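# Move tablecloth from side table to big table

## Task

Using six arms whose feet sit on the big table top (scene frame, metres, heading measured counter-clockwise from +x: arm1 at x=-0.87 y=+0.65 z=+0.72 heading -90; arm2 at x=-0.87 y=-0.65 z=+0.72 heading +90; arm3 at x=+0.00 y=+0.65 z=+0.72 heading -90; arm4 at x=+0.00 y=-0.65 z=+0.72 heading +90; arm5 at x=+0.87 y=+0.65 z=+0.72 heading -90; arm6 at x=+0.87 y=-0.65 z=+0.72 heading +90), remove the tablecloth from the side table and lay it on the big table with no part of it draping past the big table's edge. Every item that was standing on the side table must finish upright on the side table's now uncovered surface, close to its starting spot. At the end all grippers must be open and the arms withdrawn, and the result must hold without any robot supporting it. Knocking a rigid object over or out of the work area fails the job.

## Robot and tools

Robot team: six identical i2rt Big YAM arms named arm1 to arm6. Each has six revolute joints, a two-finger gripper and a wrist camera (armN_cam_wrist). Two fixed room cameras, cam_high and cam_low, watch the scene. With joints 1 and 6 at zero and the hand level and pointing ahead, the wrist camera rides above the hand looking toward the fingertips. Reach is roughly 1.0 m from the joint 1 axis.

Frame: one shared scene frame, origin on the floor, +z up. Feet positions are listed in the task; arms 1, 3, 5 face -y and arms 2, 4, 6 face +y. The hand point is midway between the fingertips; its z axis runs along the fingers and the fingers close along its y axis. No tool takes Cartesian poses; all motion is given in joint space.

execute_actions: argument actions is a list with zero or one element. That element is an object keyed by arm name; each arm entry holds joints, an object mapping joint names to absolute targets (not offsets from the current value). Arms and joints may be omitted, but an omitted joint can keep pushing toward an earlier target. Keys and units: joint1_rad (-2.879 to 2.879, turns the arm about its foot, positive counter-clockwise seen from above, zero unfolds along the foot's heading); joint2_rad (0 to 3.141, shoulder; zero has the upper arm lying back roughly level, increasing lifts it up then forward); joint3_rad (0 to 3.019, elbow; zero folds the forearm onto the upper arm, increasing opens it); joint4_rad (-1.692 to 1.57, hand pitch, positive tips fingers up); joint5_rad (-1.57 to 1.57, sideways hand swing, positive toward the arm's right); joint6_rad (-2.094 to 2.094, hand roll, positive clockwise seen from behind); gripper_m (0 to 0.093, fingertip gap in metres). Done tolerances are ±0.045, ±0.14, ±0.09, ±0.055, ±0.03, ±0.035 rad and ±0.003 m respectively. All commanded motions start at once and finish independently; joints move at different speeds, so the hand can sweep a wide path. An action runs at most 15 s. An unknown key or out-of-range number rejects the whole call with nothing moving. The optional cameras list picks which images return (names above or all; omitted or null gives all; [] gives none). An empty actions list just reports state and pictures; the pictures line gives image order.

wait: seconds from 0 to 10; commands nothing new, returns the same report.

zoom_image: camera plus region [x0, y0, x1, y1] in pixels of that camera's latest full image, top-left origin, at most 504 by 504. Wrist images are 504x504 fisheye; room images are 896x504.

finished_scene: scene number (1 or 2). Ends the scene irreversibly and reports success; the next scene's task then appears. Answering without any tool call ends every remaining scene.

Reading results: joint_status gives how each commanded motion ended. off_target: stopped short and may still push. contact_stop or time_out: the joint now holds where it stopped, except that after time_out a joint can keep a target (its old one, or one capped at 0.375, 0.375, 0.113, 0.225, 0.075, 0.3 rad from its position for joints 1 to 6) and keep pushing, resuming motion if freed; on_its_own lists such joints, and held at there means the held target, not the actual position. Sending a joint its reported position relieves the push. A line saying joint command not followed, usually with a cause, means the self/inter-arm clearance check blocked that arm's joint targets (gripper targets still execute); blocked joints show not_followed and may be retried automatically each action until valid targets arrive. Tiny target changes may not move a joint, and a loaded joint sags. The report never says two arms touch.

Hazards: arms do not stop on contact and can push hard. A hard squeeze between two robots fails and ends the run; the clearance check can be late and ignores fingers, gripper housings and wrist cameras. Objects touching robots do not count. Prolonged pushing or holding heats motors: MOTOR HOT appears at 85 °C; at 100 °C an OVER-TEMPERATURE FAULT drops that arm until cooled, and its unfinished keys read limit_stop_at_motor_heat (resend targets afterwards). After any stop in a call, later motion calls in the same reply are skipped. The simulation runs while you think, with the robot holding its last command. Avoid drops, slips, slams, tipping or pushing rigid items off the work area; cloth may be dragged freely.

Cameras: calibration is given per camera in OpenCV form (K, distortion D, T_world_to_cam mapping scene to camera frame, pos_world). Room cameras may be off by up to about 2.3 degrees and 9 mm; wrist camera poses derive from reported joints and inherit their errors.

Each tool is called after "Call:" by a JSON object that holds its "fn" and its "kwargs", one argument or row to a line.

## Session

Call:
{"fn": "execute_actions", "kwargs": {
  "actions": []
}}

Scene clock: 0.00 s.
arm1.joint_positions: joint1_rad=-0.004 joint2_rad=+0.449 joint3_rad=+1.464 joint4_rad=-1.529 joint5_rad=+0.007 joint6_rad=-0.001 gripper_m=+0.094
arm1.joint_status: not commanded
arm1.hand: x=-0.8647 y=+0.5264 z=+1.2846 quat_wxyz=(-0.358, -0.602, -0.618, +0.358) (m; scene frame)
arm2.joint_positions: joint1_rad=+0.004 joint2_rad=+0.434 joint3_rad=+1.455 joint4_rad=-1.541 joint5_rad=-0.006 joint6_rad=+0.006 gripper_m=+0.095
arm2.joint_status: not commanded
arm2.hand: x=-0.8808 y=-0.5336 z=+1.3617 quat_wxyz=(-0.356, +0.616, -0.605, -0.356) (m; scene frame)
arm3.joint_positions: joint1_rad=+0.017 joint2_rad=+0.431 joint3_rad=+1.452 joint4_rad=-1.544 joint5_rad=+0.010 joint6_rad=+0.006 gripper_m=+0.095
arm3.joint_status: not commanded
arm3.hand: x=-0.0090 y=+0.5403 z=+1.3402 quat_wxyz=(-0.352, -0.624, -0.594, +0.365) (m; scene frame)
arm4.joint_positions: joint1_rad=-0.001 joint2_rad=+0.448 joint3_rad=+1.481 joint4_rad=-1.520 joint5_rad=+0.008 joint6_rad=-0.010 gripper_m=+0.095
arm4.joint_status: not commanded
arm4.hand: x=+0.0030 y=-0.5262 z=+1.3410 quat_wxyz=(-0.361, +0.615, -0.597, -0.367) (m; scene frame)
arm5.joint_positions: joint1_rad=+0.016 joint2_rad=+0.439 joint3_rad=+1.471 joint4_rad=-1.520 joint5_rad=+0.015 joint6_rad=+0.001 gripper_m=+0.094
arm5.joint_status: not commanded
arm5.hand: x=+0.8635 y=+0.5385 z=+1.3777 quat_wxyz=(-0.358, -0.616, -0.589, +0.380) (m; scene frame)
arm6.joint_positions: joint1_rad=-0.003 joint2_rad=+0.426 joint3_rad=+1.455 joint4_rad=-1.543 joint5_rad=+0.006 joint6_rad=+0.017 gripper_m=+0.095
arm6.joint_status: not commanded
arm6.hand: x=+0.8627 y=-0.5374 z=+1.3102 quat_wxyz=(-0.358, +0.611, -0.608, -0.359) (m; scene frame)
pictures: arm1_cam_wrist, arm2_cam_wrist, arm3_cam_wrist, arm4_cam_wrist, arm5_cam_wrist, arm6_cam_wrist, cam_high, cam_low
Images, in order (width x height): arm1_cam_wrist 504x504, arm2_cam_wrist 504x504, arm3_cam_wrist 504x504, arm4_cam_wrist 504x504, arm5_cam_wrist 504x504, arm6_cam_wrist 504x504, cam_high 896x504, cam_low 896x504.

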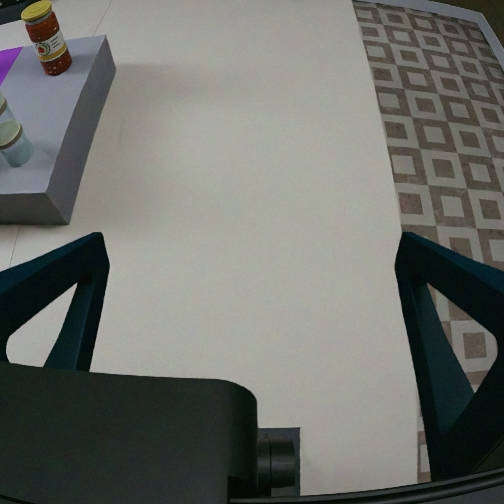

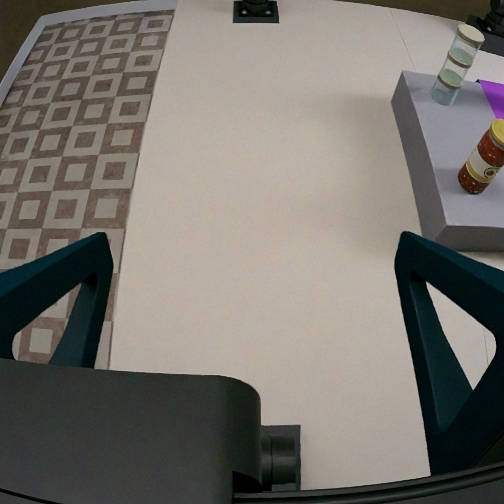

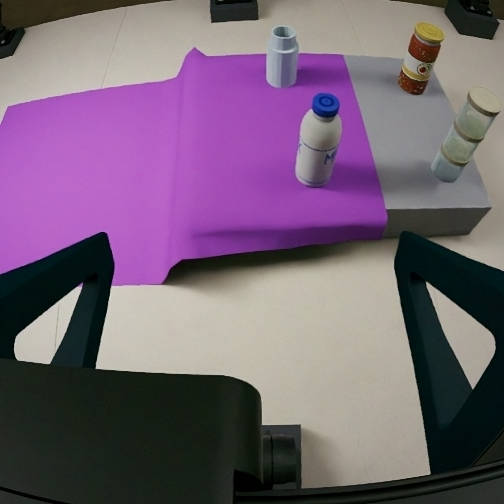

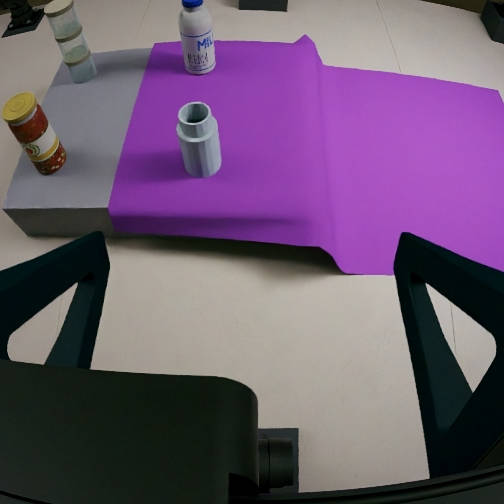

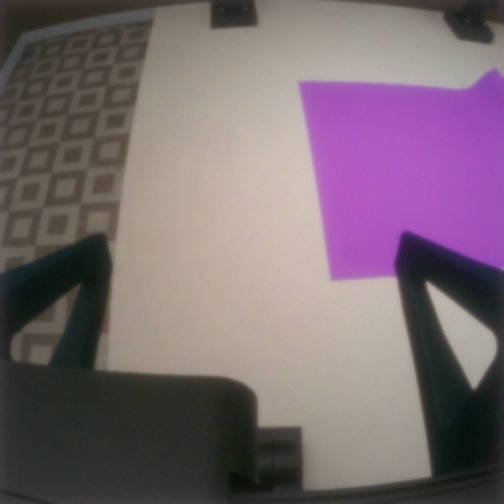

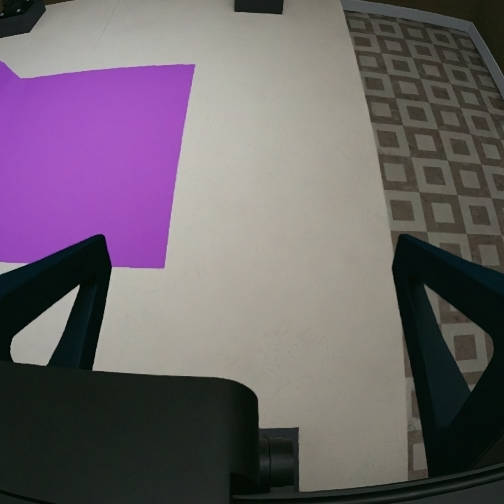

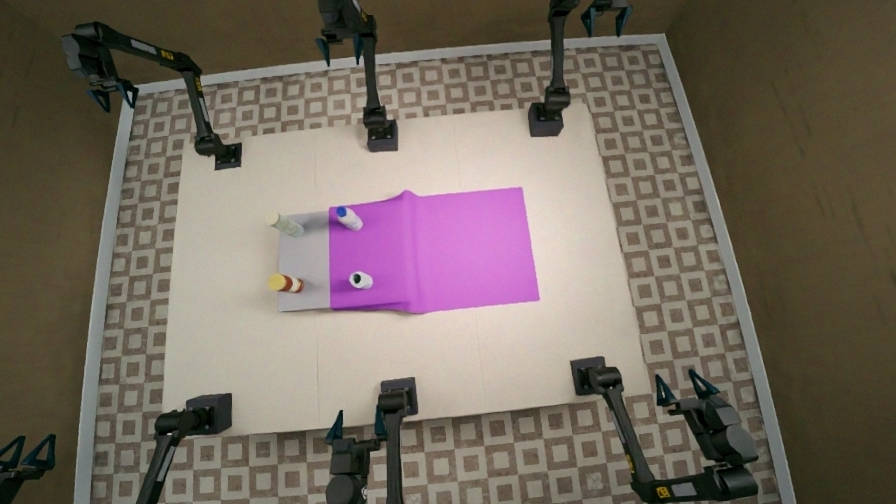

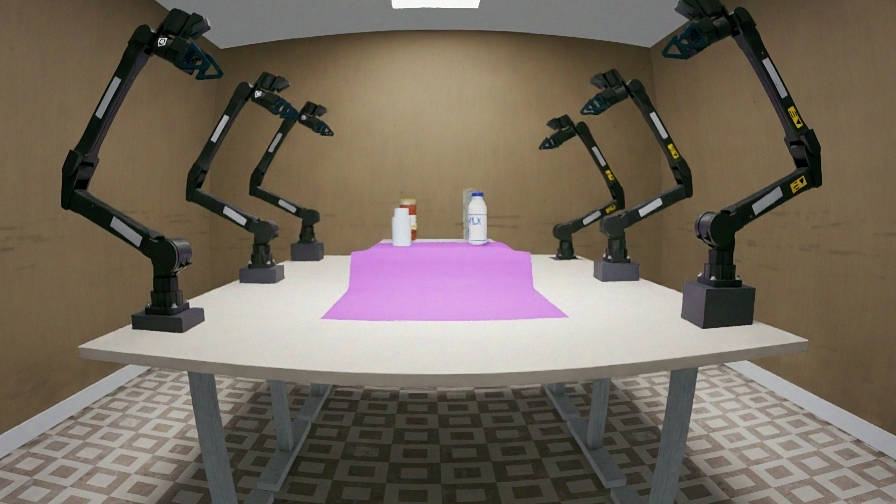

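Call:
{"fn": "zoom_image", "kwargs": {
  "camera": "cam_high",
  "region": [240, 170, 560, 330]
}}

Call:
{"fn": "zoom_image", "kwargs": {
  "camera": "cam_low",
  "region": [320, 170, 580, 330]
}}

Call:
{"fn": "zoom_image", "kwargs": {
  "camera": "arm3_cam_wrist",
  "region": [230, 0, 400, 200]
}}

Call:
{"fn": "zoom_image", "kwargs": {
  "camera": "arm4_cam_wrist",
  "region": [120, 0, 290, 200]
}}

Region (240, 170, 560, 330) of cam_high's 896x504 image, scaled by 1.575, with more detail than that image has.

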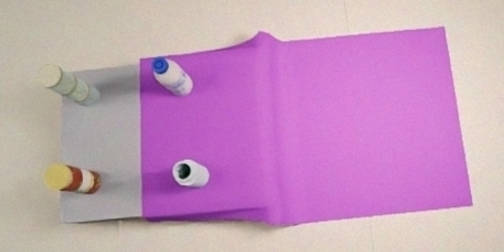

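Region (320, 170, 580, 330) of cam_low's 896x504 image, scaled by 1.938, with more detail than that image has; it fills the top 310 rows of this view, and the rest is white.

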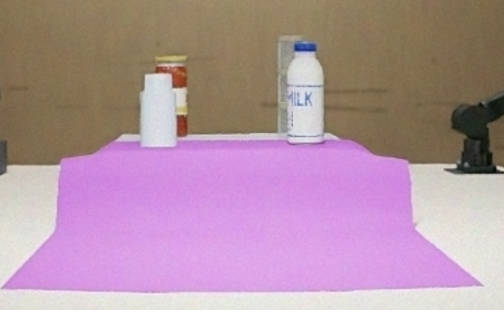

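Region (230, 0, 400, 200) of arm3_cam_wrist's 504x504 image, scaled by 2.520, with more detail than that image has; it fills the left 428 columns of this view, and the rest is white.

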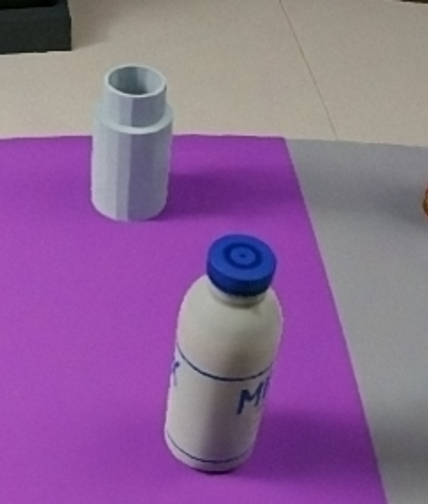

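Region (120, 0, 290, 200) of arm4_cam_wrist's 504x504 image, scaled by 2.520, with more detail than that image has; it fills the left 428 columns of this view, and the rest is white.

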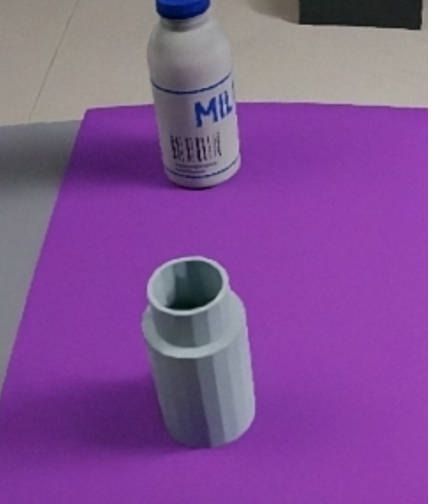

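Call:
{"fn": "execute_actions", "kwargs": {
  "actions": [
    {"arm3":{"joints":{"joint1_rad":-0.192,"joint2_rad":1.68,"joint3_rad":1.66,"joint4_rad":-1.445}},"arm4":{"joints":{"joint1_rad":0.165,"joint2_rad":1.765,"joint3_rad":1.68,"joint4_rad":-1.43}},"arm5":{"joints":{"joint1_rad":-1.04,"joint2_rad":2.51,"joint3_rad":2.41,"joint4_rad":-1.01,"joint6_rad":2.0}},"arm6":{"joints":{"joint1_rad":1.066,"joint2_rad":2.45,"joint3_rad":2.516,"joint4_rad":-1.20,"joint6_rad":-2.0}}}
  ],
  "cameras": ["arm3_cam_wrist","arm4_cam_wrist","arm5_cam_wrist","arm6_cam_wrist","cam_low"]
}}

Call:
{"fn": "zoom_image", "kwargs": {
  "camera": "cam_low",
  "region": [320, 150, 580, 310]
}}

Scene clock: 42.97 s.
arm1.joint_positions: joint1_rad=-0.004 joint2_rad=+0.449 joint3_rad=+1.464 joint4_rad=-1.529 joint5_rad=+0.007 joint6_rad=-0.001 gripper_m=+0.094
arm1.joint_status: not commanded
arm1.hand: x=-0.8647 y=+0.5264 z=+1.2846 quat_wxyz=(-0.358, -0.602, -0.618, +0.358) (m; scene frame)
arm2.joint_positions: joint1_rad=+0.004 joint2_rad=+0.434 joint3_rad=+1.455 joint4_rad=-1.541 joint5_rad=-0.006 joint6_rad=+0.006 gripper_m=+0.095
arm2.joint_status: not commanded
arm2.hand: x=-0.8808 y=-0.5336 z=+1.3617 quat_wxyz=(-0.356, +0.616, -0.605, -0.356) (m; scene frame)
arm3.joint_positions: joint1_rad=-0.180 joint2_rad=+1.682 joint3_rad=+1.646 joint4_rad=-1.450 joint5_rad=+0.010 joint6_rad=+0.006 gripper_m=+0.095
arm3.joint_status: all done
arm3.hand: x=-0.1250 y=+0.1345 z=+1.0336 quat_wxyz=(-0.030, -0.785, -0.618, +0.040) (m; scene frame)
arm4.joint_positions: joint1_rad=+0.156 joint2_rad=+1.760 joint3_rad=+1.663 joint4_rad=-1.430 joint5_rad=+0.008 joint6_rad=-0.010 gripper_m=+0.095
arm4.joint_status: all done
arm4.hand: x=-0.0979 y=-0.1079 z=+0.9798 quat_wxyz=(-0.014, +0.772, -0.635, -0.017) (m; scene frame)
arm5.joint_positions: joint1_rad=-1.048 joint2_rad=+2.525 joint3_rad=+2.371 joint4_rad=-1.014 joint5_rad=+0.013 joint6_rad=+1.983 gripper_m=+0.094
arm5.joint_status: all done
arm5.hand: x=+0.1169 y=+0.2694 z=+0.8266 quat_wxyz=(-0.193, -0.710, +0.673, +0.068) (m; scene frame)
arm6.joint_positions: joint1_rad=+1.074 joint2_rad=+2.479 joint3_rad=+2.476 joint4_rad=-1.200 joint5_rad=+0.007 joint6_rad=-1.989 gripper_m=+0.095
arm6.joint_status: all done
arm6.hand: x=+0.1299 y=-0.2673 z=+0.8273 quat_wxyz=(-0.172, +0.715, +0.675, -0.051) (m; scene frame)
pictures: arm3_cam_wrist, arm4_cam_wrist, arm5_cam_wrist, arm6_cam_wrist, cam_low
camera_calibration (this result's frames):
arm3_cam_wrist: T_world_to_cam=[[-0.974265, 0.225299, 0.00694131, -0.161425], [0.198022, 0.840788, 0.503848, -0.606079], [0.10768, 0.492256, -0.863764, 0.961585], [0, 0, 0, 1]] pos_world=[-0.140798, 0.0726068, 1.13708]
arm4_cam_wrist: T_world_to_cam=[[0.980624, 0.195828, -0.00529498, 0.123827], [0.167081, -0.821948, 0.544504, -0.603871], [0.102277, -0.534838, -0.838741, 0.899378], [0, 0, 0, 1]] pos_world=[-0.112518, -0.0395779, 1.08381]
arm5_cam_wrist: T_world_to_cam=[[0.934612, 0.00751902, -0.355589, 0.18047], [0.263825, -0.685158, 0.678937, -0.398379], [-0.23853, -0.728356, -0.64234, 0.877584], [0, 0, 0, 1]] pos_world=[0.145762, 0.364884, 0.898355]
arm6_cam_wrist: T_world_to_cam=[[-0.951792, 0.0190658, 0.306152, -0.12753], [0.233293, 0.693023, 0.682124, -0.406571], [-0.199165, 0.720663, -0.664062, 0.892247], [0, 0, 0, 1]] pos_world=[0.151172, -0.358815, 0.908883]
Images, in order (width x height): arm3_cam_wrist 504x504, arm4_cam_wrist 504x504, arm5_cam_wrist 504x504, arm6_cam_wrist 504x504, cam_low 896x504.

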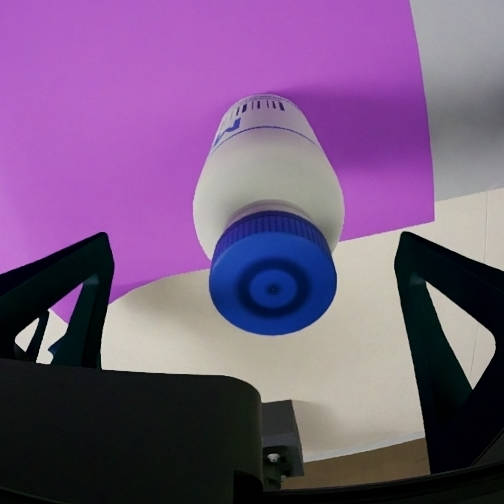

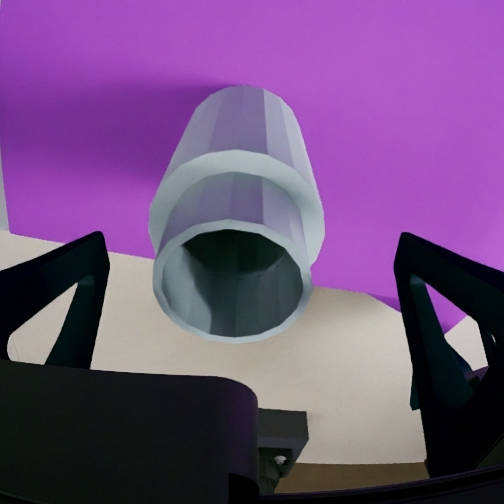

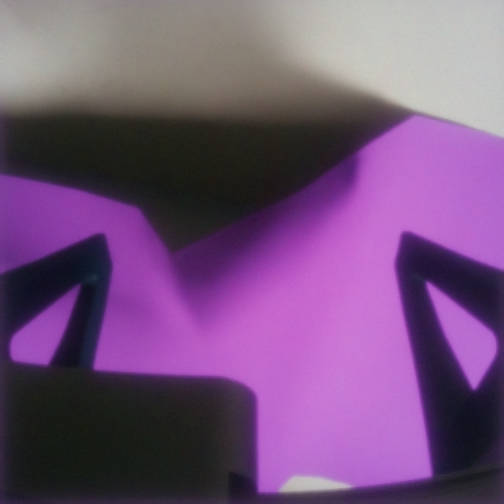

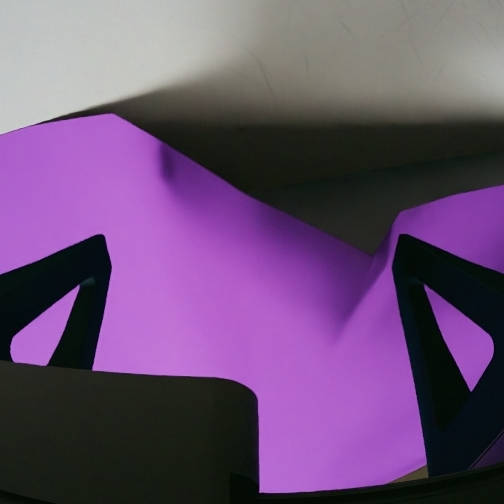

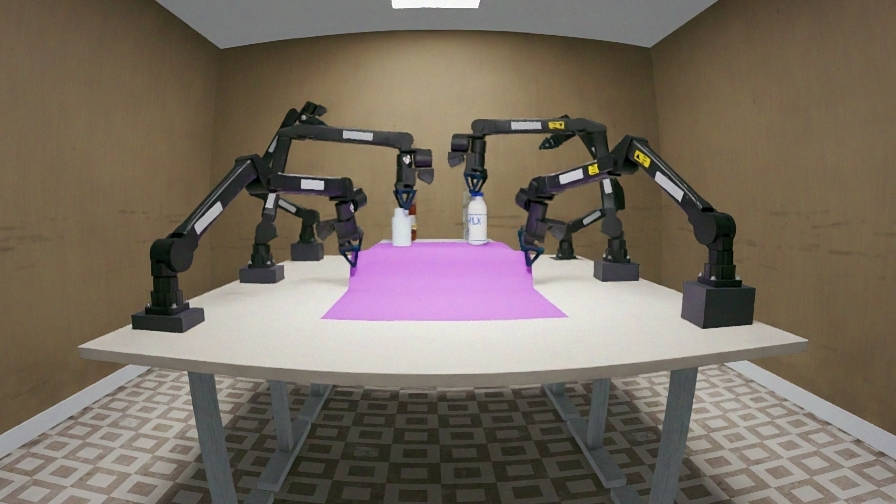

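Region (320, 150, 580, 310) of cam_low's 896x504 image, scaled by 1.938, with more detail than that image has; it fills the top 310 rows of this view, and the rest is white.

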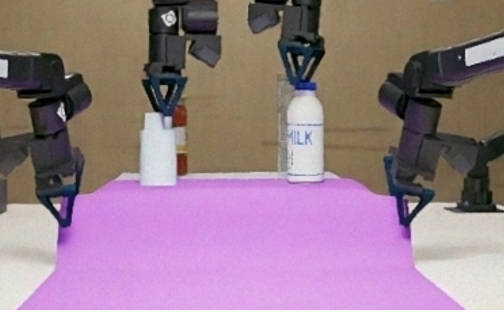

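Call:
{"fn": "execute_actions", "kwargs": {
  "actions": [
    {"arm3":{"joints":{"joint1_rad":-0.205,"joint3_rad":1.598}},"arm4":{"joints":{"joint1_rad":0.18,"joint2_rad":1.795,"joint3_rad":1.635}},"arm5":{"joints":{"joint2_rad":2.595}},"arm6":{"joints":{"joint2_rad":2.555}}}
  ],
  "cameras": ["arm3_cam_wrist","arm4_cam_wrist","arm5_cam_wrist","arm6_cam_wrist","cam_low"]
}}

Call:
{"fn": "zoom_image", "kwargs": {
  "camera": "cam_low",
  "region": [320, 150, 580, 310]
}}

Scene clock: 56.67 s.
arm1.joint_positions: joint1_rad=-0.004 joint2_rad=+0.449 joint3_rad=+1.464 joint4_rad=-1.529 joint5_rad=+0.007 joint6_rad=-0.001 gripper_m=+0.094
arm1.joint_status: not commanded
arm1.hand: x=-0.8647 y=+0.5264 z=+1.2846 quat_wxyz=(-0.358, -0.602, -0.618, +0.358) (m; scene frame)
arm2.joint_positions: joint1_rad=+0.004 joint2_rad=+0.434 joint3_rad=+1.455 joint4_rad=-1.541 joint5_rad=-0.006 joint6_rad=+0.006 gripper_m=+0.095
arm2.joint_status: not commanded
arm2.hand: x=-0.8808 y=-0.5336 z=+1.3617 quat_wxyz=(-0.356, +0.616, -0.605, -0.356) (m; scene frame)
arm3.joint_positions: joint1_rad=-0.191 joint2_rad=+1.682 joint3_rad=+1.601 joint4_rad=-1.450 joint5_rad=+0.010 joint6_rad=+0.006 gripper_m=+0.095
arm3.joint_status: all done
arm3.hand: x=-0.1278 y=+0.1474 z=+1.0154 quat_wxyz=(-0.016, -0.789, -0.614, +0.022) (m; scene frame)
arm4.joint_positions: joint1_rad=+0.171 joint2_rad=+1.777 joint3_rad=+1.637 joint4_rad=-1.430 joint5_rad=+0.008 joint6_rad=-0.010 gripper_m=+0.095
arm4.joint_status: all done
arm4.hand: x=-0.1052 y=-0.1160 z=+0.9607 quat_wxyz=(+0.000, +0.778, -0.629, +0.000) (m; scene frame)
arm5.joint_positions: joint1_rad=-1.048 joint2_rad=+2.609 joint3_rad=+2.371 joint4_rad=-1.014 joint5_rad=+0.013 joint6_rad=+1.984 gripper_m=+0.094
arm5.joint_status: all done
arm5.hand: x=+0.1284 y=+0.2742 z=+0.7583 quat_wxyz=(-0.154, -0.716, +0.679, +0.054) (m; scene frame)
arm6.joint_positions: joint1_rad=+1.074 joint2_rad=+2.547 joint3_rad=+2.477 joint4_rad=-1.200 joint5_rad=+0.007 joint6_rad=-1.990 gripper_m=+0.095
arm6.joint_status: all done
arm6.hand: x=+0.1351 y=-0.2693 z=+0.7729 quat_wxyz=(-0.141, +0.719, +0.679, -0.040) (m; scene frame)
pictures: arm3_cam_wrist, arm4_cam_wrist, arm5_cam_wrist, arm6_cam_wrist, cam_low
camera_calibration (this result's frames):
arm3_cam_wrist: T_world_to_cam=[[-0.971881, 0.235376, 0.0066575, -0.167779], [0.201227, 0.815527, 0.542608, -0.64243], [0.122288, 0.52869, -0.83996, 0.912111], [0, 0, 0, 1]] pos_world=[-0.145327, 0.0811868, 1.11584]
arm4_cam_wrist: T_world_to_cam=[[0.977411, 0.211267, -0.00581708, 0.134433], [0.175351, -0.795272, 0.58034, -0.62933], [0.11798, -0.568251, -0.814354, 0.854182], [0, 0, 0, 1]] pos_world=[-0.121819, -0.0435007, 1.06161]
arm5_cam_wrist: T_world_to_cam=[[0.958523, 0.0192967, -0.284361, 0.0850937], [0.213252, -0.710492, 0.670616, -0.332049], [-0.189095, -0.703441, -0.685138, 0.859217], [0, 0, 0, 1]] pos_world=[0.151719, 0.366849, 0.835556]
arm6_cam_wrist: T_world_to_cam=[[-0.968279, 0.0275308, 0.248349, -0.0567887], [0.193011, 0.713623, 0.673416, -0.351642], [-0.158688, 0.699989, -0.6963, 0.872489], [0, 0, 0, 1]] pos_world=[0.151337, -0.35823, 0.858419]
Images, in order (width x height): arm3_cam_wrist 504x504, arm4_cam_wrist 504x504, arm5_cam_wrist 504x504, arm6_cam_wrist 504x504, cam_low 896x504.

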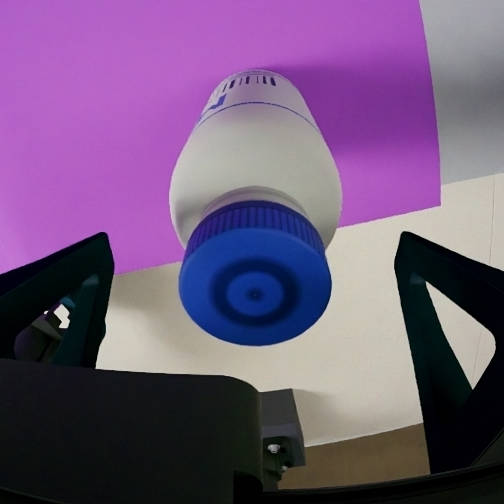

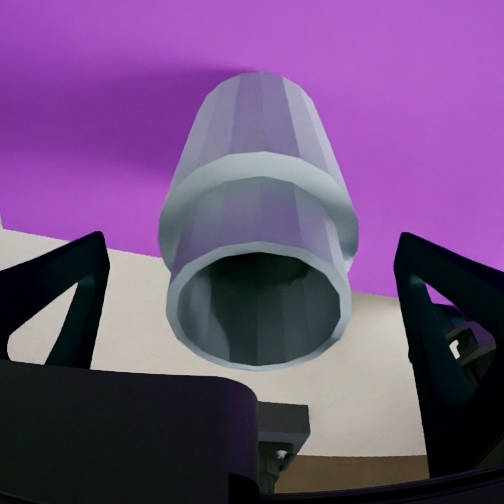

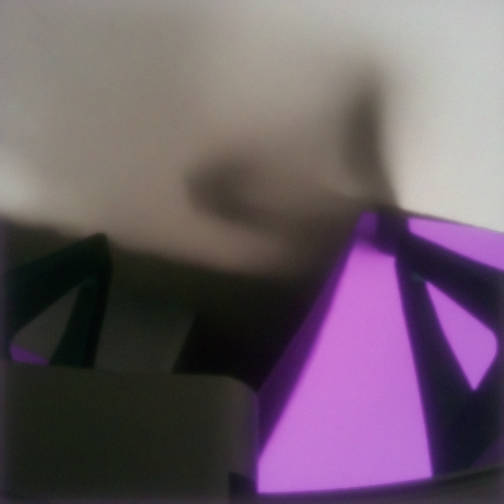

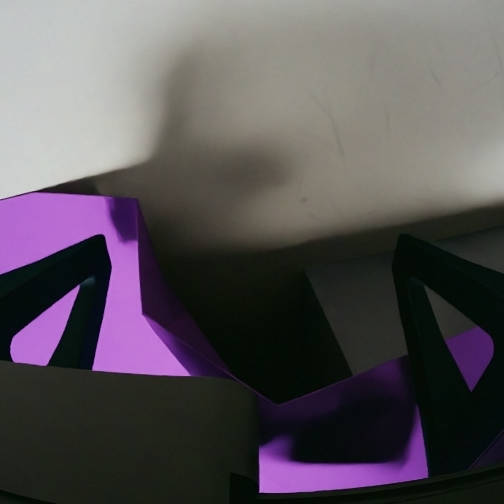

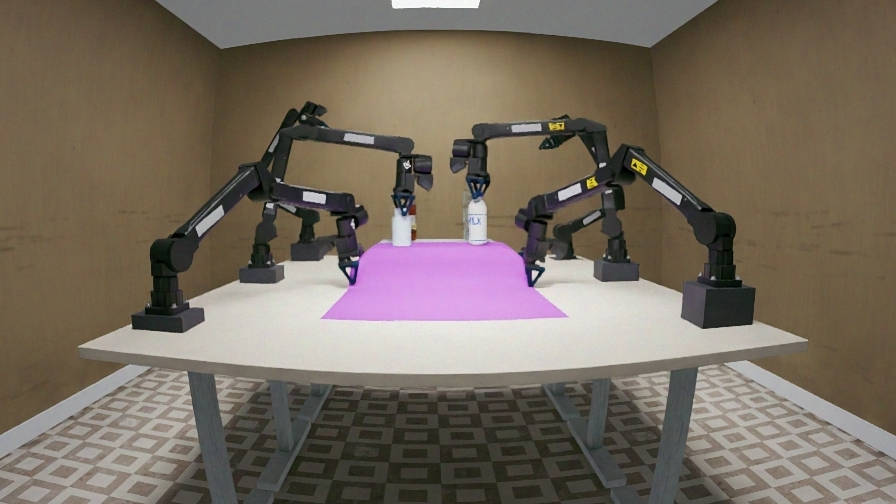

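Region (320, 150, 580, 310) of cam_low's 896x504 image, scaled by 1.938, with more detail than that image has; it fills the top 310 rows of this view, and the rest is white.

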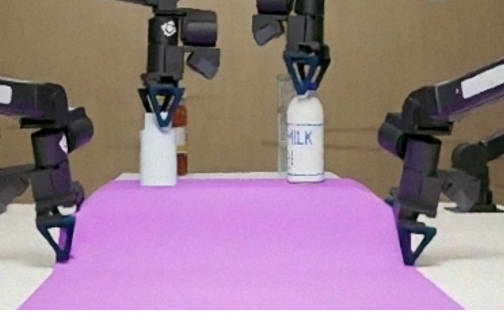

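Call:
{"fn": "execute_actions", "kwargs": {
  "actions": [
    {"arm3":{"joints":{"joint2_rad":1.71,"gripper_m":0.0}},"arm4":{"joints":{"gripper_m":0.0}},"arm5":{"joints":{"joint2_rad":2.58,"gripper_m":0.0}},"arm6":{"joints":{"gripper_m":0.0}}}
  ],
  "cameras": ["arm3_cam_wrist","arm4_cam_wrist","arm5_cam_wrist","arm6_cam_wrist","cam_low"]
}}

Scene clock: 61.57 s.
arm1.joint_positions: joint1_rad=-0.004 joint2_rad=+0.449 joint3_rad=+1.464 joint4_rad=-1.529 joint5_rad=+0.007 joint6_rad=-0.001 gripper_m=+0.094
arm1.joint_status: not commanded
arm1.hand: x=-0.8647 y=+0.5264 z=+1.2846 quat_wxyz=(-0.358, -0.602, -0.618, +0.358) (m; scene frame)
arm2.joint_positions: joint1_rad=+0.004 joint2_rad=+0.434 joint3_rad=+1.455 joint4_rad=-1.541 joint5_rad=-0.006 joint6_rad=+0.006 gripper_m=+0.095
arm2.joint_status: not commanded
arm2.hand: x=-0.8808 y=-0.5336 z=+1.3617 quat_wxyz=(-0.356, +0.616, -0.605, -0.356) (m; scene frame)
arm3.joint_positions: joint1_rad=-0.191 joint2_rad=+1.687 joint3_rad=+1.601 joint4_rad=-1.450 joint5_rad=+0.011 joint6_rad=+0.006 gripper_m=+0.039
arm3.joint_status: gripper_m off_target (ended at +0.039, target +0.000); the others done
arm3.hand: x=-0.1279 y=+0.1469 z=+1.0127 quat_wxyz=(-0.014, -0.789, -0.614, +0.020) (m; scene frame)
arm4.joint_positions: joint1_rad=+0.171 joint2_rad=+1.777 joint3_rad=+1.637 joint4_rad=-1.430 joint5_rad=+0.008 joint6_rad=-0.010 gripper_m=+0.049
arm4.joint_status: gripper_m off_target (ended at +0.049, target +0.000)
arm4.hand: x=-0.1052 y=-0.1161 z=+0.9605 quat_wxyz=(+0.000, +0.778, -0.629, +0.000) (m; scene frame)
arm5.joint_positions: joint1_rad=-1.048 joint2_rad=+2.607 joint3_rad=+2.371 joint4_rad=-1.014 joint5_rad=+0.013 joint6_rad=+1.986 gripper_m=+0.001
arm5.joint_status: all done
arm5.hand: x=+0.1280 y=+0.2740 z=+0.7602 quat_wxyz=(-0.155, -0.715, +0.679, +0.055) (m; scene frame)
arm6.joint_positions: joint1_rad=+1.074 joint2_rad=+2.547 joint3_rad=+2.477 joint4_rad=-1.200 joint5_rad=+0.007 joint6_rad=-1.991 gripper_m=+0.001
arm6.joint_status: all done
arm6.hand: x=+0.1351 y=-0.2693 z=+0.7729 quat_wxyz=(-0.141, +0.719, +0.680, -0.040) (m; scene frame)
pictures: arm3_cam_wrist, arm4_cam_wrist, arm5_cam_wrist, arm6_cam_wrist, cam_low
camera_calibration (this result's frames):
arm3_cam_wrist: T_world_to_cam=[[-0.971894, 0.235314, 0.0070219, -0.168166], [0.200712, 0.812657, 0.547085, -0.644724], [0.12303, 0.533118, -0.837047, 0.906652], [0, 0, 0, 1]] pos_world=[-0.145581, 0.0801586, 1.11281]
arm4_cam_wrist: T_world_to_cam=[[0.977413, 0.211268, -0.00544024, 0.134007], [0.175093, -0.795099, 0.580655, -0.629651], [0.118348, -0.568493, -0.814131, 0.853795], [0, 0, 0, 1]] pos_world=[-0.121778, -0.0435698, 1.06144]
arm5_cam_wrist: T_world_to_cam=[[0.95801, 0.0178369, -0.286178, 0.0878387], [0.213714, -0.709812, 0.671188, -0.33401], [-0.191161, -0.704166, -0.683819, 0.85976], [0, 0, 0, 1]] pos_world=[0.151585, 0.366763, 0.837241]
arm6_cam_wrist: T_world_to_cam=[[-0.968327, 0.0267766, 0.248244, -0.0569045], [0.192414, 0.713636, 0.673574, -0.351679], [-0.15912, 0.700005, -0.696185, 0.872463], [0, 0, 0, 1]] pos_world=[0.151392, -0.358234, 0.858404]
Images, in order (width x height): arm3_cam_wrist 504x504, arm4_cam_wrist 504x504, arm5_cam_wrist 504x504, arm6_cam_wrist 504x504, cam_low 896x504.

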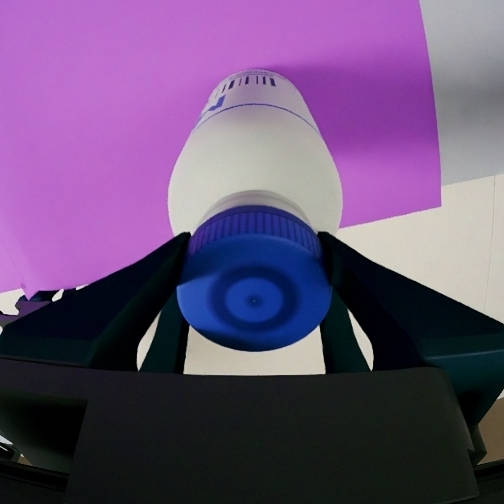

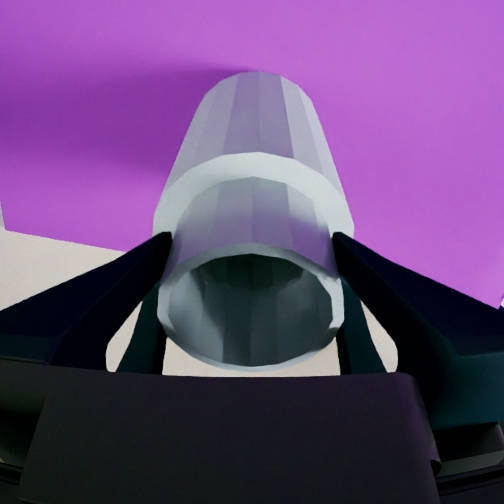

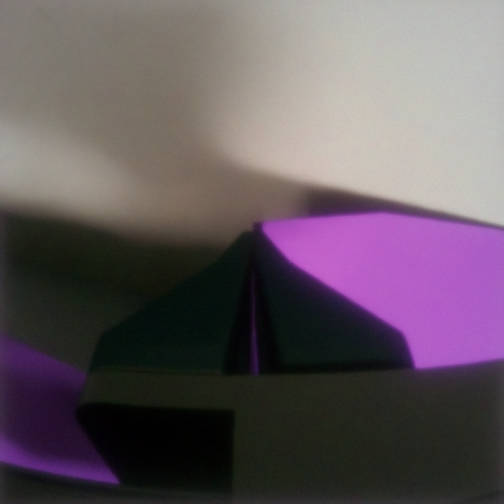

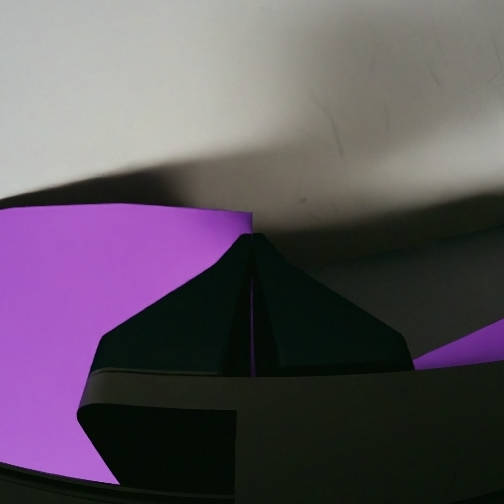

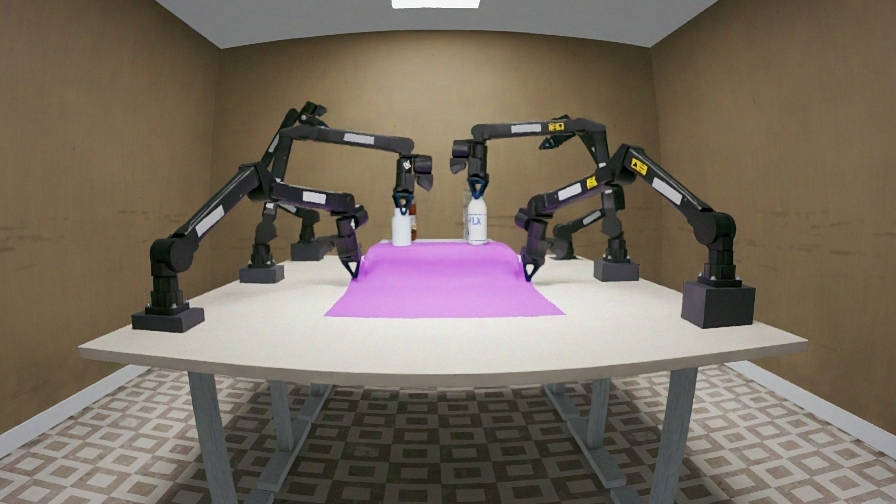

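Call:
{"fn": "execute_actions", "kwargs": {
  "actions": [
    {"arm3":{"joints":{"joint2_rad":1.64,"joint3_rad":1.835,"joint4_rad":-1.61}},"arm4":{"joints":{"joint2_rad":1.72,"joint3_rad":1.785,"joint4_rad":-1.60}},"arm5":{"joints":{"joint2_rad":2.48}},"arm6":{"joints":{"joint2_rad":2.43}}}
  ],
  "cameras": ["cam_low","cam_high"]
}}

Scene clock: 71.30 s.
arm1.joint_positions: joint1_rad=-0.004 joint2_rad=+0.449 joint3_rad=+1.464 joint4_rad=-1.529 joint5_rad=+0.007 joint6_rad=-0.001 gripper_m=+0.094
arm1.joint_status: not commanded
arm1.hand: x=-0.8647 y=+0.5264 z=+1.2846 quat_wxyz=(-0.358, -0.602, -0.618, +0.358) (m; scene frame)
arm2.joint_positions: joint1_rad=+0.004 joint2_rad=+0.434 joint3_rad=+1.455 joint4_rad=-1.541 joint5_rad=-0.006 joint6_rad=+0.006 gripper_m=+0.095
arm2.joint_status: not commanded
arm2.hand: x=-0.8808 y=-0.5336 z=+1.3617 quat_wxyz=(-0.356, +0.616, -0.605, -0.356) (m; scene frame)
arm3.joint_positions: joint1_rad=-0.191 joint2_rad=+1.686 joint3_rad=+1.753 joint4_rad=-1.606 joint5_rad=+0.011 joint6_rad=+0.006 gripper_m=+0.039
arm3.joint_status: all done
arm3.hand: x=-0.1281 y=+0.1483 z=+1.0717 quat_wxyz=(-0.014, -0.789, -0.614, +0.019) (m; scene frame)
arm4.joint_positions: joint1_rad=+0.171 joint2_rad=+1.727 joint3_rad=+1.738 joint4_rad=-1.590 joint5_rad=+0.008 joint6_rad=-0.010 gripper_m=+0.049
arm4.joint_status: all done
arm4.hand: x=-0.1014 y=-0.1319 z=+1.0250 quat_wxyz=(+0.003, +0.778, -0.629, +0.003) (m; scene frame)
arm5.joint_positions: joint1_rad=-1.048 joint2_rad=+2.480 joint3_rad=+2.371 joint4_rad=-1.014 joint5_rad=+0.013 joint6_rad=+1.986 gripper_m=+0.001
arm5.joint_status: all done
arm5.hand: x=+0.1127 y=+0.2680 z=+0.8640 quat_wxyz=(-0.214, -0.706, +0.671, +0.076) (m; scene frame)
arm6.joint_positions: joint1_rad=+1.074 joint2_rad=+2.442 joint3_rad=+2.477 joint4_rad=-1.200 joint5_rad=+0.007 joint6_rad=-1.991 gripper_m=+0.001
arm6.joint_status: all done
arm6.hand: x=+0.1282 y=-0.2668 z=+0.8575 quat_wxyz=(-0.190, +0.712, +0.674, -0.057) (m; scene frame)
pictures: cam_high, cam_low
Images, in order (width x height): cam_high 896x504, cam_low 896x504.

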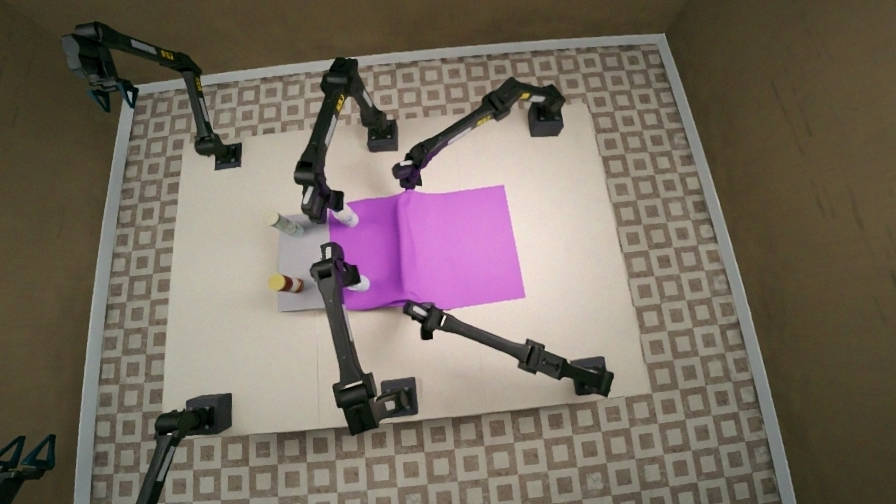

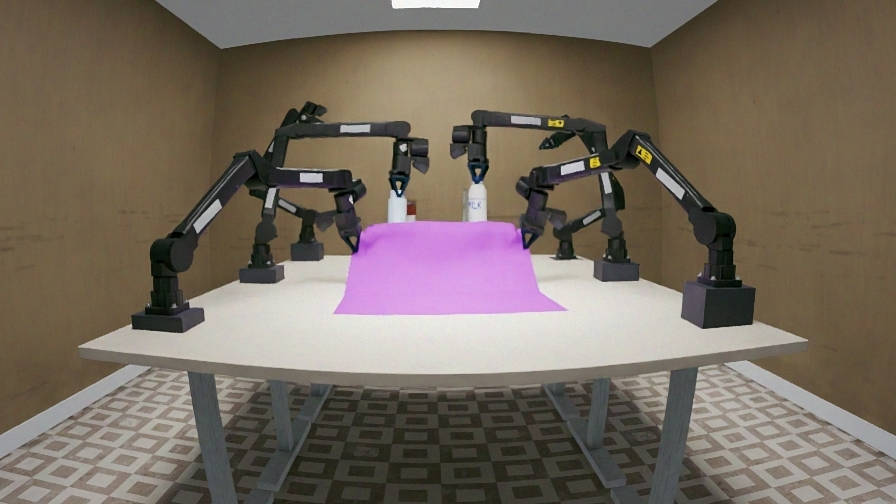

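Call:
{"fn": "execute_actions", "kwargs": {
  "actions": [
    {"arm5":{"joints":{"joint1_rad":-0.835,"joint2_rad":2.005,"joint3_rad":1.495,"joint4_rad":-0.774}},"arm6":{"joints":{"joint1_rad":0.86,"joint2_rad":1.93,"joint3_rad":1.55,"joint4_rad":-0.903}}}
  ],
  "cameras": ["cam_low","cam_high"]
}}

Scene clock: 77.60 s.
arm1.joint_positions: joint1_rad=-0.004 joint2_rad=+0.449 joint3_rad=+1.464 joint4_rad=-1.529 joint5_rad=+0.007 joint6_rad=-0.001 gripper_m=+0.094
arm1.joint_status: not commanded
arm1.hand: x=-0.8647 y=+0.5264 z=+1.2846 quat_wxyz=(-0.358, -0.602, -0.618, +0.358) (m; scene frame)
arm2.joint_positions: joint1_rad=+0.004 joint2_rad=+0.434 joint3_rad=+1.455 joint4_rad=-1.541 joint5_rad=-0.006 joint6_rad=+0.006 gripper_m=+0.095
arm2.joint_status: not commanded
arm2.hand: x=-0.8808 y=-0.5336 z=+1.3617 quat_wxyz=(-0.356, +0.616, -0.605, -0.356) (m; scene frame)
arm3.joint_positions: joint1_rad=-0.191 joint2_rad=+1.686 joint3_rad=+1.753 joint4_rad=-1.606 joint5_rad=+0.011 joint6_rad=+0.006 gripper_m=+0.039
arm3.joint_status: not commanded
arm3.hand: x=-0.1281 y=+0.1483 z=+1.0717 quat_wxyz=(-0.014, -0.789, -0.614, +0.019) (m; scene frame)
arm4.joint_positions: joint1_rad=+0.171 joint2_rad=+1.727 joint3_rad=+1.738 joint4_rad=-1.590 joint5_rad=+0.008 joint6_rad=-0.010 gripper_m=+0.049
arm4.joint_status: not commanded
arm4.hand: x=-0.1014 y=-0.1319 z=+1.0250 quat_wxyz=(+0.003, +0.778, -0.629, +0.003) (m; scene frame)
arm5.joint_positions: joint1_rad=-0.828 joint2_rad=+2.028 joint3_rad=+1.479 joint4_rad=-0.787 joint5_rad=+0.013 joint6_rad=+1.987 gripper_m=+0.001
arm5.joint_status: all done
arm5.hand: x=+0.3809 y=+0.2486 z=+0.8191 quat_wxyz=(-0.119, -0.790, +0.600, +0.028) (m; scene frame)
arm6.joint_positions: joint1_rad=+0.850 joint2_rad=+1.946 joint3_rad=+1.531 joint4_rad=-0.908 joint5_rad=+0.008 joint6_rad=-1.996 gripper_m=+0.001
arm6.joint_status: all done
arm6.hand: x=+0.3858 y=-0.2410 z=+0.8164 quat_wxyz=(-0.120, +0.791, +0.599, -0.017) (m; scene frame)
pictures: cam_high, cam_low
Images, in order (width x height): cam_high 896x504, cam_low 896x504.

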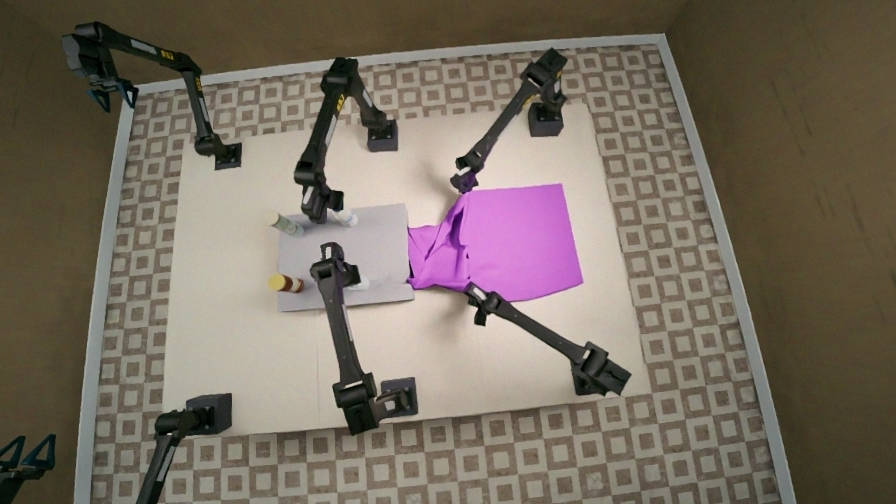

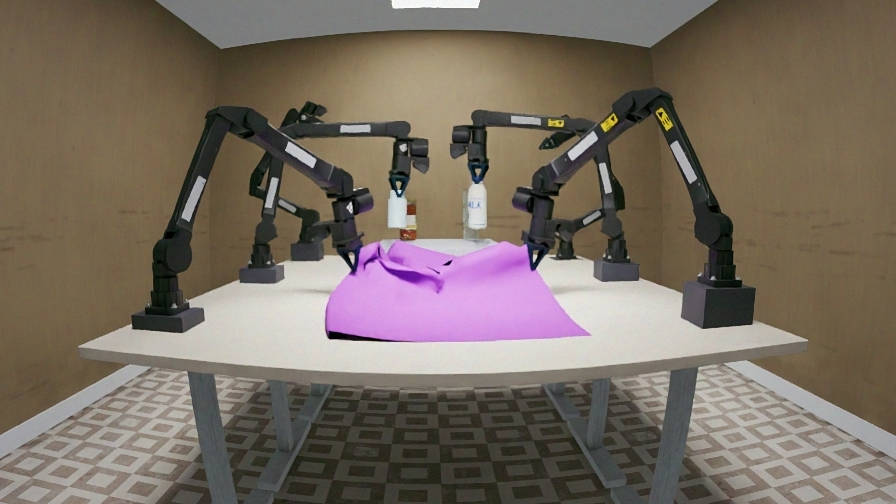

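Call:
{"fn": "execute_actions", "kwargs": {
  "actions": [
    {"arm3":{"joints":{"joint3_rad":1.63,"joint4_rad":-1.44}},"arm4":{"joints":{"joint2_rad":1.765,"joint3_rad":1.655,"joint4_rad":-1.425}},"arm5":{"joints":{"joint1_rad":-0.712,"joint2_rad":1.885,"joint3_rad":1.275,"joint4_rad":-0.66}},"arm6":{"joints":{"joint1_rad":0.745,"joint2_rad":1.81,"joint3_rad":1.335,"joint4_rad":-0.795}}}
  ],
  "cameras": ["cam_low","cam_high"]
}}

Scene clock: 86.77 s.
arm1.joint_positions: joint1_rad=-0.004 joint2_rad=+0.449 joint3_rad=+1.464 joint4_rad=-1.529 joint5_rad=+0.007 joint6_rad=-0.001 gripper_m=+0.094
arm1.joint_status: not commanded
arm1.hand: x=-0.8647 y=+0.5264 z=+1.2846 quat_wxyz=(-0.358, -0.602, -0.618, +0.358) (m; scene frame)
arm2.joint_positions: joint1_rad=+0.004 joint2_rad=+0.434 joint3_rad=+1.455 joint4_rad=-1.541 joint5_rad=-0.006 joint6_rad=+0.006 gripper_m=+0.095
arm2.joint_status: not commanded
arm2.hand: x=-0.8808 y=-0.5336 z=+1.3617 quat_wxyz=(-0.356, +0.616, -0.605, -0.356) (m; scene frame)
arm3.joint_positions: joint1_rad=-0.191 joint2_rad=+1.680 joint3_rad=+1.604 joint4_rad=-1.452 joint5_rad=+0.011 joint6_rad=+0.006 gripper_m=+0.039
arm3.joint_status: all done
arm3.hand: x=-0.1279 y=+0.1472 z=+1.0173 quat_wxyz=(-0.017, -0.789, -0.614, +0.023) (m; scene frame)
arm4.joint_positions: joint1_rad=+0.171 joint2_rad=+1.774 joint3_rad=+1.644 joint4_rad=-1.435 joint5_rad=+0.008 joint6_rad=-0.010 gripper_m=+0.049
arm4.joint_status: all done
arm4.hand: x=-0.1053 y=-0.1152 z=+0.9652 quat_wxyz=(-0.002, +0.778, -0.629, -0.003) (m; scene frame)
arm5.joint_positions: joint1_rad=-0.706 joint2_rad=+1.883 joint3_rad=+1.270 joint4_rad=-0.680 joint5_rad=+0.016 joint6_rad=+1.987 gripper_m=+0.001
arm5.joint_status: all done
arm5.hand: x=+0.4675 y=+0.2288 z=+0.8317 quat_wxyz=(-0.143, -0.823, +0.549, +0.027) (m; scene frame)
arm6.joint_positions: joint1_rad=+0.736 joint2_rad=+1.819 joint3_rad=+1.327 joint4_rad=-0.810 joint5_rad=+0.005 joint6_rad=-1.996 gripper_m=+0.001
arm6.joint_status: all done
arm6.hand: x=+0.4699 y=-0.2260 z=+0.8160 quat_wxyz=(-0.132, +0.823, +0.553, -0.013) (m; scene frame)
pictures: cam_high, cam_low
Images, in order (width x height): cam_high 896x504, cam_low 896x504.

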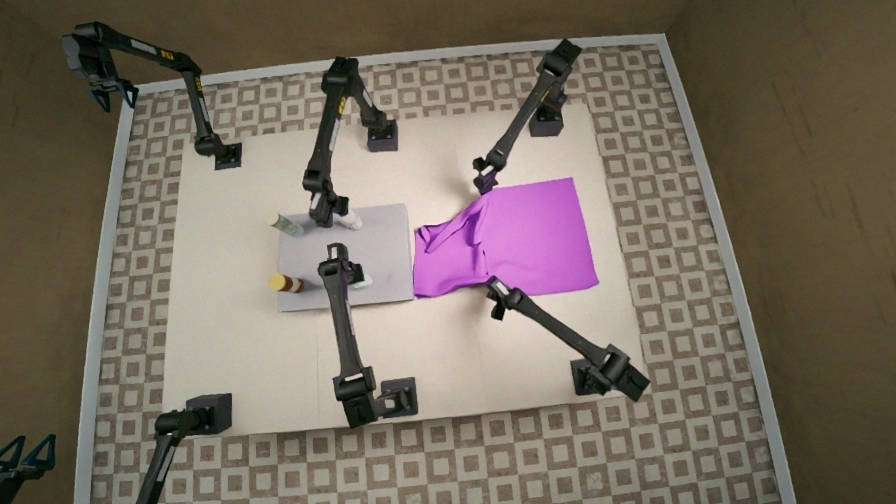

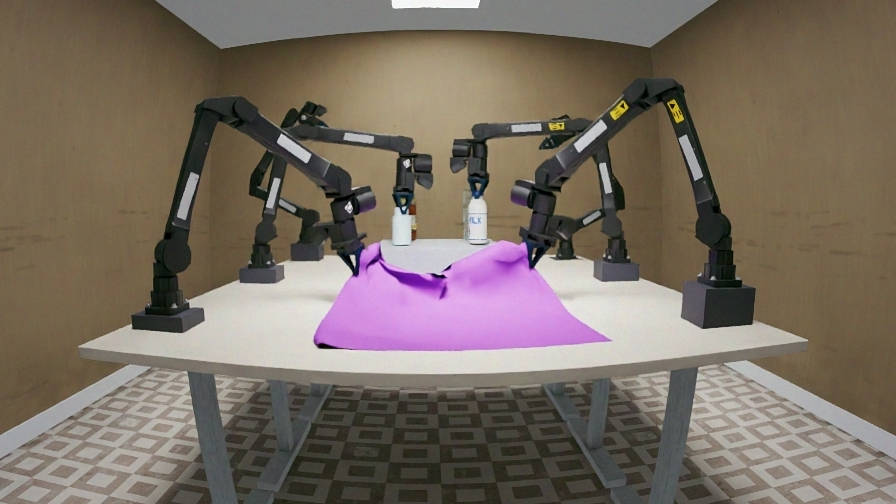

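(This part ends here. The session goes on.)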